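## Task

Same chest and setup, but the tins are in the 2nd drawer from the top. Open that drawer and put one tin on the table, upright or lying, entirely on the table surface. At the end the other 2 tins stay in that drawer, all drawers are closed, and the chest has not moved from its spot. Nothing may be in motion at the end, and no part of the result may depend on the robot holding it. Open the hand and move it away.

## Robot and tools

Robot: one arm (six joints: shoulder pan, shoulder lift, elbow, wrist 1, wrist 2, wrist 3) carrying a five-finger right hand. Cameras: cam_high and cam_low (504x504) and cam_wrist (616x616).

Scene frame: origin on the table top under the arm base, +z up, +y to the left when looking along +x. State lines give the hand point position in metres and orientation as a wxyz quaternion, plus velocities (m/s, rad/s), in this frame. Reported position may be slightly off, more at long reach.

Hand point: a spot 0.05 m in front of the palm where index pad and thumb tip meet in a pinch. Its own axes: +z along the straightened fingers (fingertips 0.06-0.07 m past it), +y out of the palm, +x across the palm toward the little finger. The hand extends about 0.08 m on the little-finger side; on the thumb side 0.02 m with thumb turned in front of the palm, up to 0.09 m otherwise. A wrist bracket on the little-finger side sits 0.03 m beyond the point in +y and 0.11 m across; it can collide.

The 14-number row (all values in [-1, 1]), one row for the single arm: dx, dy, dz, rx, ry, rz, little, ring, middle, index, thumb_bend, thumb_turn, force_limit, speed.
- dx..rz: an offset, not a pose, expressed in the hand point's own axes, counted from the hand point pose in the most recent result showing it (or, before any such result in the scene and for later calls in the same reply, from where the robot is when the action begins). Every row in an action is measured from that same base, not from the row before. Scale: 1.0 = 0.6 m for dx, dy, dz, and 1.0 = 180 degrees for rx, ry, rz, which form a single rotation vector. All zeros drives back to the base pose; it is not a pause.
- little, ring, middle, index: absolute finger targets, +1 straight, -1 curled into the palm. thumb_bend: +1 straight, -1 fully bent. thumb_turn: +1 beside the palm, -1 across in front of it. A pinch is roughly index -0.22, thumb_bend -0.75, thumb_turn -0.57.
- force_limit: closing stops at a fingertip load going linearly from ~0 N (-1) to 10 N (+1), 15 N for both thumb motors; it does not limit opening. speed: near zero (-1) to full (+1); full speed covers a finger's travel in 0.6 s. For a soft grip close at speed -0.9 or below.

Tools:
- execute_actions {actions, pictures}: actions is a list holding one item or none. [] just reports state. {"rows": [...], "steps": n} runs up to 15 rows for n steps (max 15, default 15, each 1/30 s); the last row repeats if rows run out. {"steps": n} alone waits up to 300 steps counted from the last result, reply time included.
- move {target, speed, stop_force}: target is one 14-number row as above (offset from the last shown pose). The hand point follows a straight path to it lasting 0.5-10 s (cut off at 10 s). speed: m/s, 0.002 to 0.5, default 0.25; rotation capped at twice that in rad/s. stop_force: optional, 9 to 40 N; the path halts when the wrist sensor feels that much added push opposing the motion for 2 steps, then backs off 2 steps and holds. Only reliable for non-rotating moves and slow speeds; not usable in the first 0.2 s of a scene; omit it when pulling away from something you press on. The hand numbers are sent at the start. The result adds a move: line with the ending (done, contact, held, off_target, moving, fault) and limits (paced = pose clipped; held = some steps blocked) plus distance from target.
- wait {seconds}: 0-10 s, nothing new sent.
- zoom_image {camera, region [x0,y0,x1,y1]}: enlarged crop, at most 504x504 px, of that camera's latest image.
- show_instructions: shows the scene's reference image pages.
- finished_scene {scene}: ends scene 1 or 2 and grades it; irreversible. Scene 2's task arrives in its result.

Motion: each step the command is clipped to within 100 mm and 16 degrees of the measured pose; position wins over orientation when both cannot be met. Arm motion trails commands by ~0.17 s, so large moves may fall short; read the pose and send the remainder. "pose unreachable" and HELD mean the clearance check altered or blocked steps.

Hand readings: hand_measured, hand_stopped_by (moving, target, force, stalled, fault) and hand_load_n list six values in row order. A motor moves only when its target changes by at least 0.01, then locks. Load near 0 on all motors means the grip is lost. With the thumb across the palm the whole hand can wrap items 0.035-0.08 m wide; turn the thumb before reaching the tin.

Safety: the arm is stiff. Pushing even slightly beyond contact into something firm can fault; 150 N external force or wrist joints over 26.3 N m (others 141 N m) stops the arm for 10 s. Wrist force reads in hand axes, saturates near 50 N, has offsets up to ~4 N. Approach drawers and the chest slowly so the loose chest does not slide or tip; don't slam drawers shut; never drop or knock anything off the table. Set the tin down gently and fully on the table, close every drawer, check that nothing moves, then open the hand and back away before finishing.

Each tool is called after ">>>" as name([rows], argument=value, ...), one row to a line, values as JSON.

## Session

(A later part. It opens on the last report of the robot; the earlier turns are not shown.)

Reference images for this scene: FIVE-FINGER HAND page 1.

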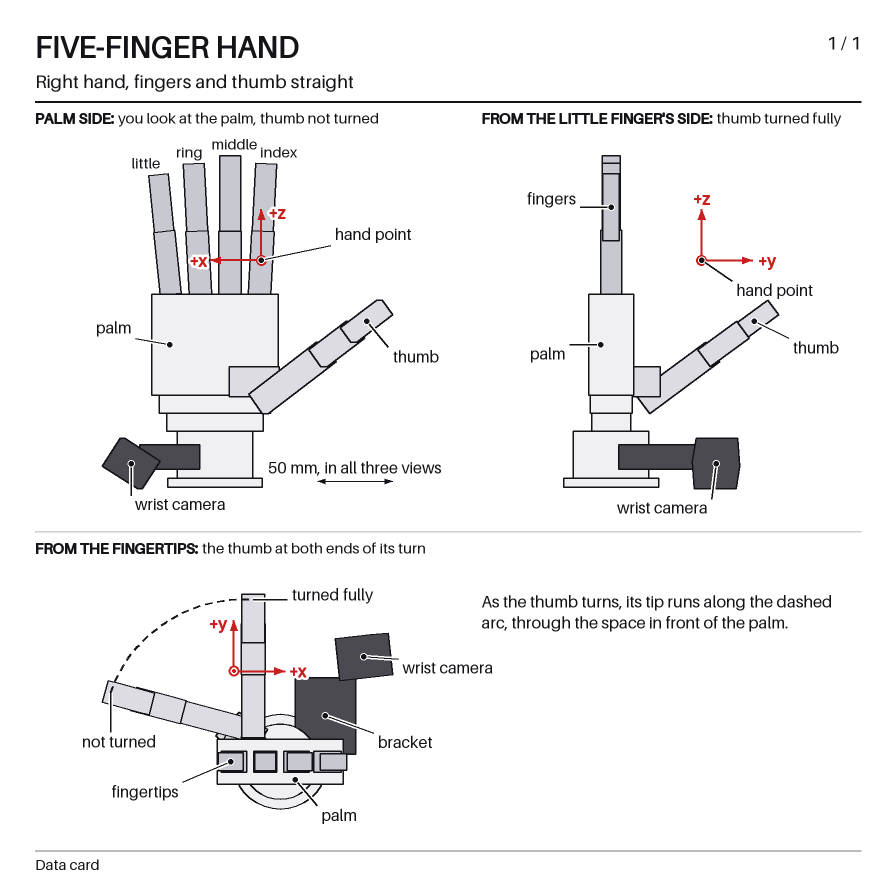

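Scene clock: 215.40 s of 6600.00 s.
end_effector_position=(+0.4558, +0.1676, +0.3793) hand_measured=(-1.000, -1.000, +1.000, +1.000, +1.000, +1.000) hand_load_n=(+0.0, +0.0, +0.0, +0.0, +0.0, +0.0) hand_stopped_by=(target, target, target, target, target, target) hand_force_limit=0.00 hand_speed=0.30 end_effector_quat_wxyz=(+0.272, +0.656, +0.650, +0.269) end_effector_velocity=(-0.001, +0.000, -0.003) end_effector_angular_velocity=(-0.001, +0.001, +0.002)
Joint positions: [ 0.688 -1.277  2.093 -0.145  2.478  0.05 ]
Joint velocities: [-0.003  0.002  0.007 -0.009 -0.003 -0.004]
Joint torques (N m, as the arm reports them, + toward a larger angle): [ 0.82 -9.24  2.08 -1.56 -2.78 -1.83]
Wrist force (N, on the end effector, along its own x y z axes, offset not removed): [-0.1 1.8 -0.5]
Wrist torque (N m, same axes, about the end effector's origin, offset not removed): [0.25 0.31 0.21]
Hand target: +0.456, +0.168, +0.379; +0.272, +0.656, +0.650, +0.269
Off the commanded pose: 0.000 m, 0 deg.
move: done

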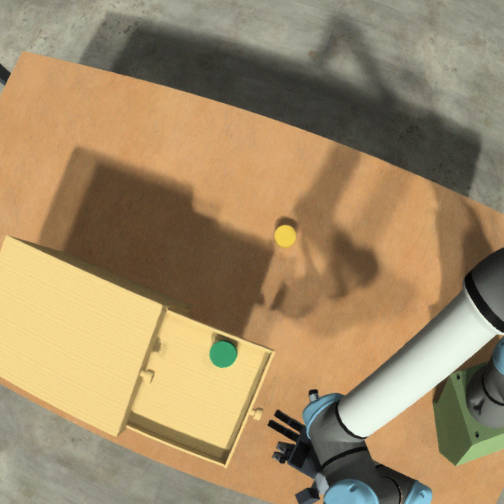

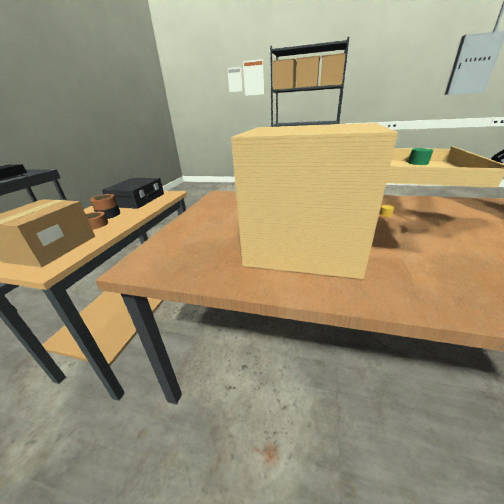

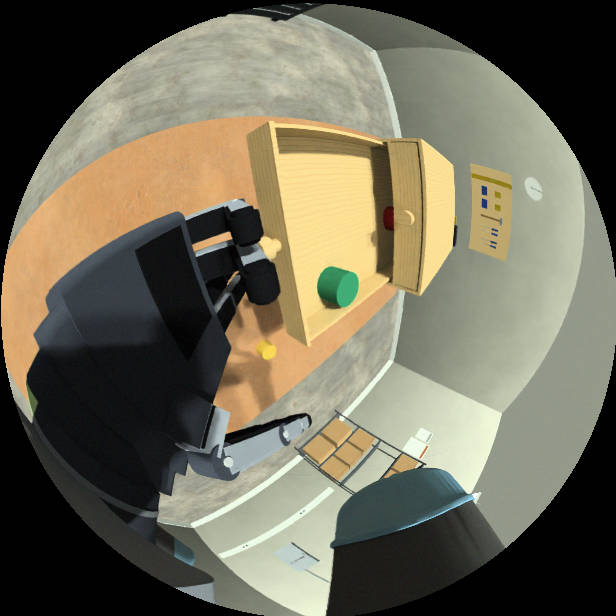

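>>> move(target=[0,0.2345,0.2345,0,0,0,-1,-1,1,1,1,1,0,0.3], speed=0.028, stop_force=20)

>>> zoom_image(camera="cam_high", region=[100,290,260,450])

>>> zoom_image(camera="cam_low", region=[360,80,480,200])

Scene clock: 224.60 s of 6600.00 s.
end_effector_position=(+0.6545, +0.1654, +0.3796) hand_measured=(-1.000, -1.000, +1.000, +1.000, +1.000, +1.000) hand_load_n=(+0.0, +0.0, +0.0, +0.0, +0.0, +0.0) hand_stopped_by=(target, target, target, target, target, target) hand_force_limit=0.00 hand_speed=0.30 end_effector_quat_wxyz=(+0.272, +0.656, +0.650, +0.269) end_effector_velocity=(+0.003, -0.000, -0.000) end_effector_angular_velocity=(+0.000, +0.000, -0.001)
Joint positions: [ 0.445 -1.149  1.68  -0.004  2.277 -0.148]
Joint velocities: [-0.002  0.003 -0.008  0.003 -0.002 -0.001]
Joint torques (N m, as the arm reports them, + toward a larger angle): [  5.79 -19.56 -30.36   1.92  -2.95  -1.52]
Wrist force (N, on the end effector, along its own x y z axes, offset not removed): [-1.1 1.5 -1.5]
Wrist torque (N m, same axes, about the end effector's origin, offset not removed): [0.43 0.38 0.31]
Hand target: +0.655, +0.165, +0.380; +0.272, +0.656, +0.650, +0.269
Off the commanded pose: 0.000 m, 0 deg.
move: done

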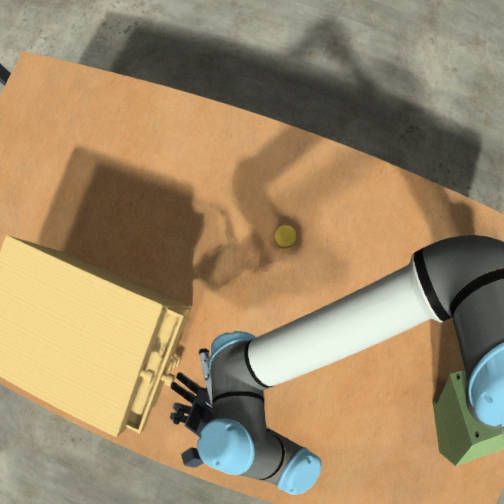

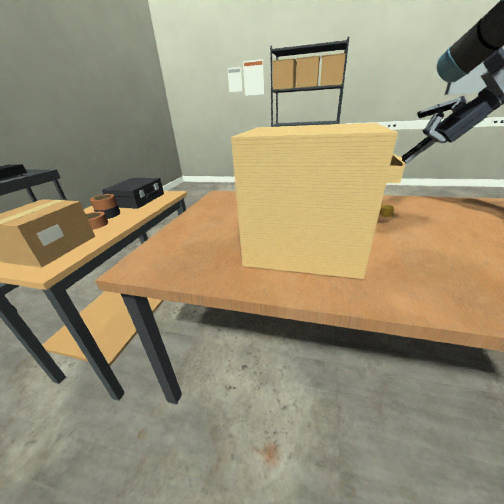

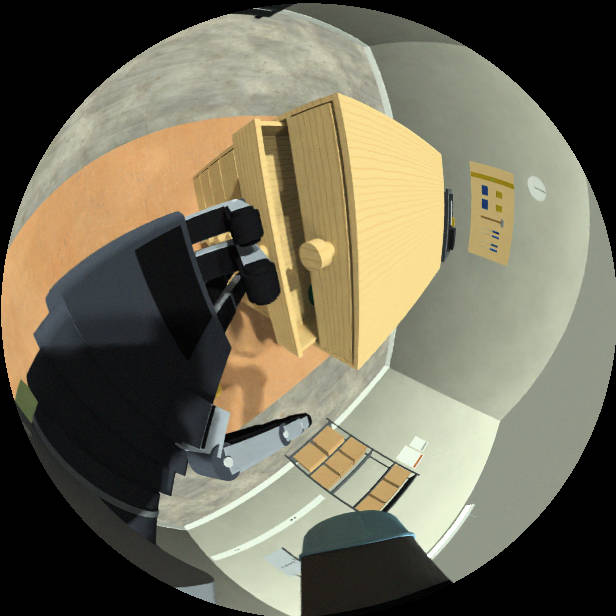

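Region (100, 290, 260, 450) of cam_high's 504x504 image, scaled by 3.150, with more detail than that image has.

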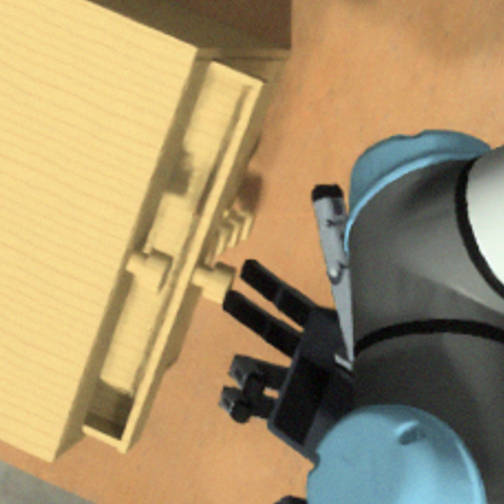

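Region (360, 80, 480, 200) of cam_low's 504x504 image, scaled by 4.200, with more detail than that image has.

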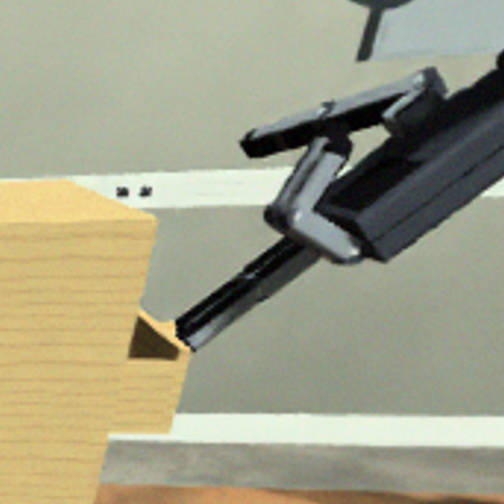

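>>> move(target=[0,0.053,0.053,0,0,0,-1,-1,1,1,1,1,0,0.3], speed=0.008, stop_force=13)

>>> move(target=[0,-0.2,-0.2,0,0,0,-1,-1,1,1,1,1,0,0.3], speed=0.15)

>>> zoom_image(camera="cam_high", region=[100,290,260,450])

>>> zoom_image(camera="cam_low", region=[340,110,460,230])

>>> zoom_image(camera="cam_wrist", region=[180,80,460,360])

Scene clock: 230.87 s of 6600.00 s.
end_effector_position=(+0.6869, +0.1651, +0.3794) hand_measured=(-1.000, -1.000, +1.000, +1.000, +1.000, +1.000) hand_load_n=(+0.0, +0.0, +0.5, +0.0, +0.0, +0.0) hand_stopped_by=(target, target, target, target, target, target) hand_force_limit=0.00 hand_speed=0.30 end_effector_quat_wxyz=(+0.272, +0.656, +0.650, +0.269) end_effector_velocity=(-0.002, +0.000, -0.000) end_effector_angular_velocity=(+0.002, -0.001, -0.001)
Joint positions: [ 0.419 -1.11   1.592  0.036  2.254 -0.164]
Joint velocities: [ 0.001 -0.003  0.008 -0.005 -0.     0.002]
Joint torques (N m, as the arm reports them, + toward a larger angle): [ 31.24 -40.65  -5.68  -4.69   0.79   1.66]
Wrist force (N, on the end effector, along its own x y z axes, offset not removed): [-3.5 -3.9 -16.1]
Wrist torque (N m, same axes, about the end effector's origin, offset not removed): [1.53 0.21 -0.02]
Hand target: +0.687, +0.165, +0.380; +0.272, +0.656, +0.650, +0.269
Off the commanded pose: 0.013 m, 0 deg.
move: contact

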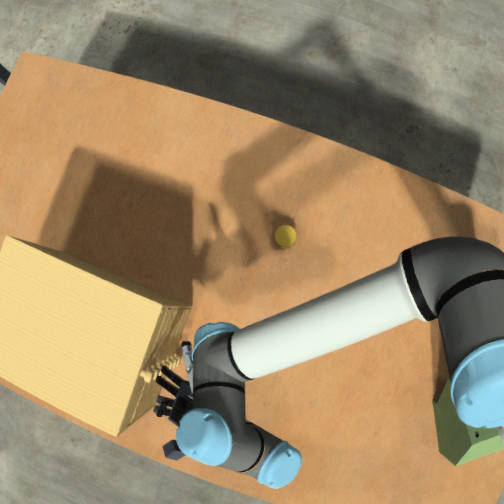

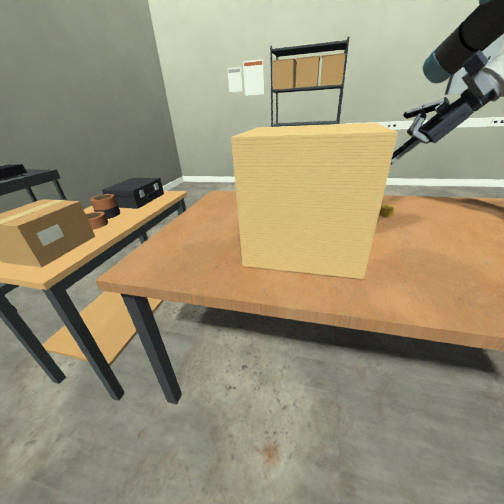

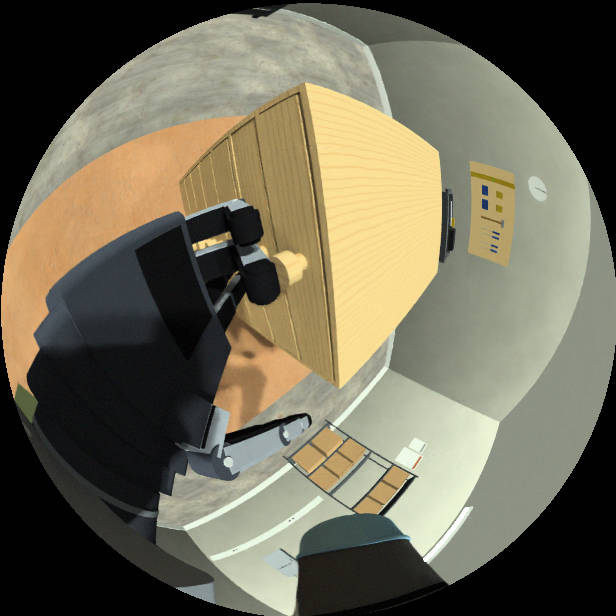

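Scene clock: 232.57 s of 6600.00 s.
end_effector_position=(+0.5175, +0.1669, +0.3792) hand_measured=(-1.000, -1.000, +1.000, +1.000, +1.000, +1.000) hand_load_n=(+0.0, +0.0, +0.0, +0.0, +0.0, +0.0) hand_stopped_by=(target, target, target, target, target, target) hand_force_limit=0.00 hand_speed=0.30 end_effector_quat_wxyz=(+0.272, +0.656, +0.650, +0.269) end_effector_velocity=(-0.003, +0.000, -0.000) end_effector_angular_velocity=(+0.000, +0.001, +0.000)
Joint positions: [ 0.591 -1.261  1.99  -0.125  2.4   -0.039]
Joint velocities: [ 0.004 -0.001  0.005 -0.001  0.003  0.004]
Joint torques (N m, as the arm reports them, + toward a larger angle): [ 27.12 -32.6    1.24  -1.63   2.63   1.6 ]
Wrist force (N, on the end effector, along its own x y z axes, offset not removed): [-1.2 1.8 1.2]
Wrist torque (N m, same axes, about the end effector's origin, offset not removed): [0.22 0.48 0.24]
Hand target: +0.517, +0.167, +0.379; +0.272, +0.656, +0.650, +0.269
Off the commanded pose: 0.000 m, 0 deg.
move: done

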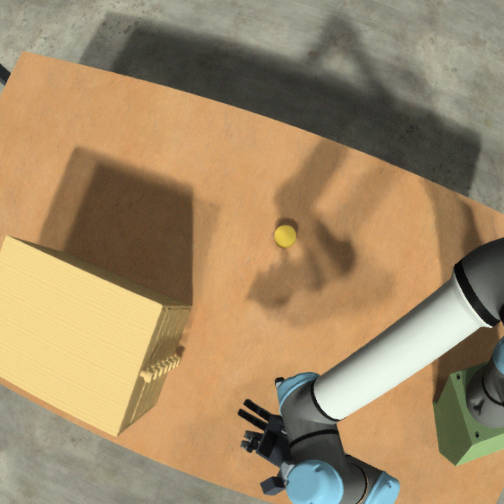

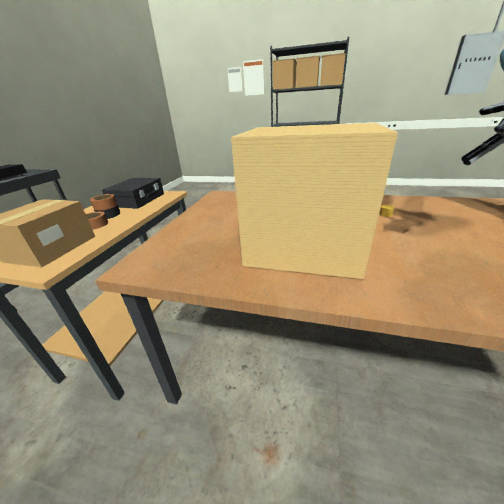

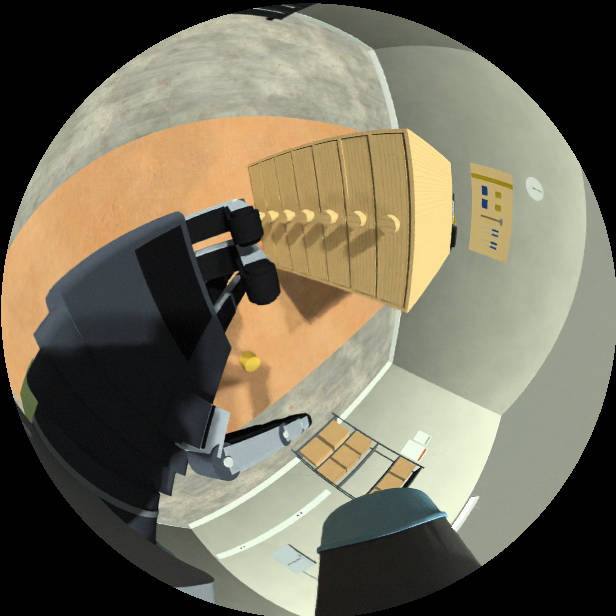

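Region (100, 290, 260, 450) of cam_high's 504x504 image, scaled by 3.150, with more detail than that image has.

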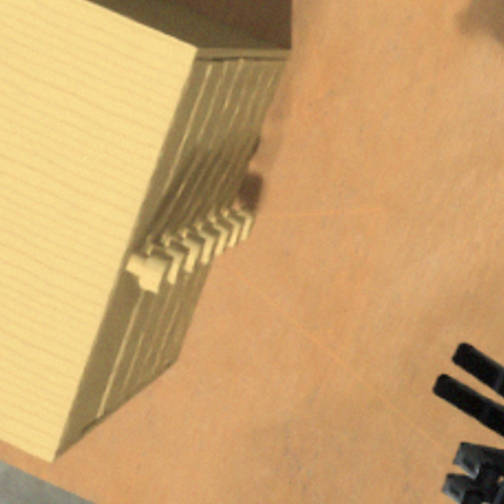

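Region (340, 110, 460, 230) of cam_low's 504x504 image, scaled by 4.200, with more detail than that image has.

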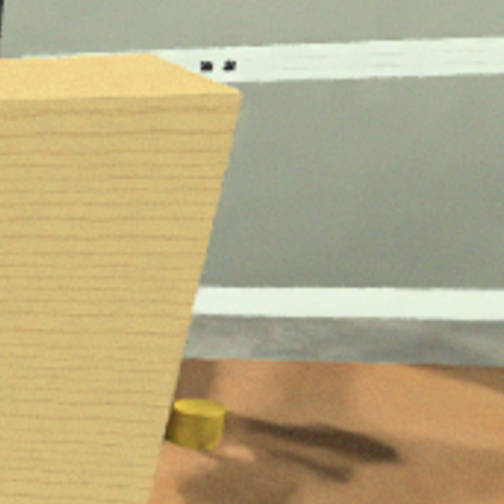

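Region (180, 80, 460, 360) of cam_wrist's 616x616 image, scaled by 1.800, with more detail than that image has.

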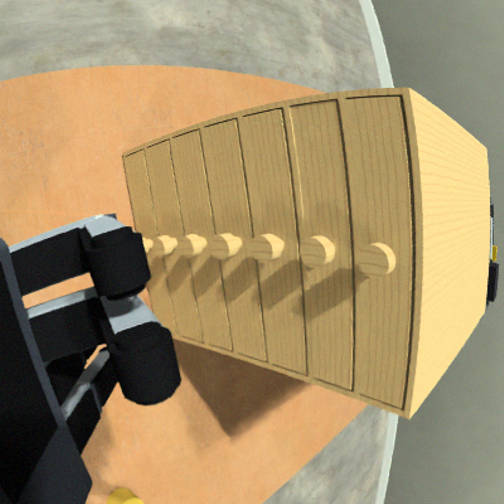

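>>> zoom_image(camera="cam_high", region=[110,300,210,400])

>>> zoom_image(camera="cam_wrist", region=[300,110,420,230])

Region (110, 300, 210, 400) of cam_high's 504x504 image, scaled by 5.040, with more detail than that image has.

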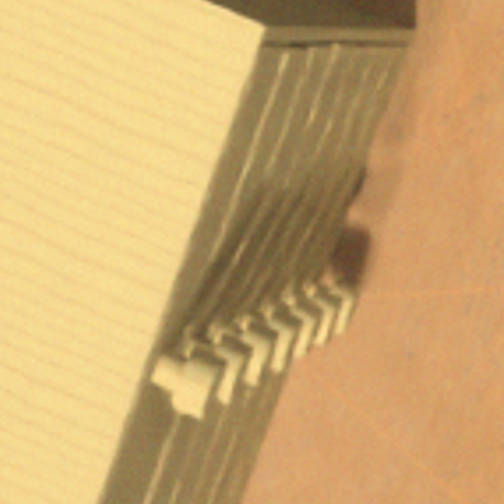

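Region (300, 110, 420, 230) of cam_wrist's 616x616 image, scaled by 4.200, with more detail than that image has.

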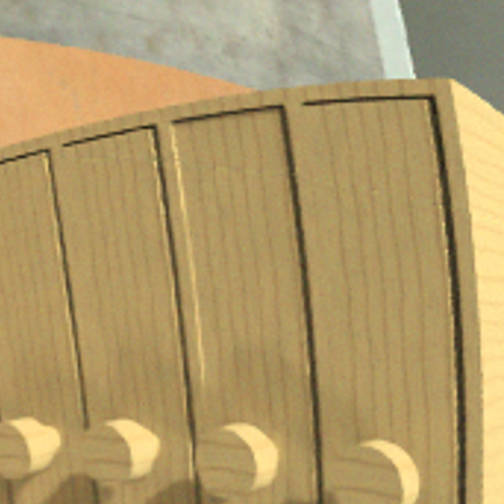

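>>> finished_scene(scene=2)

The scene is finished: the task was done.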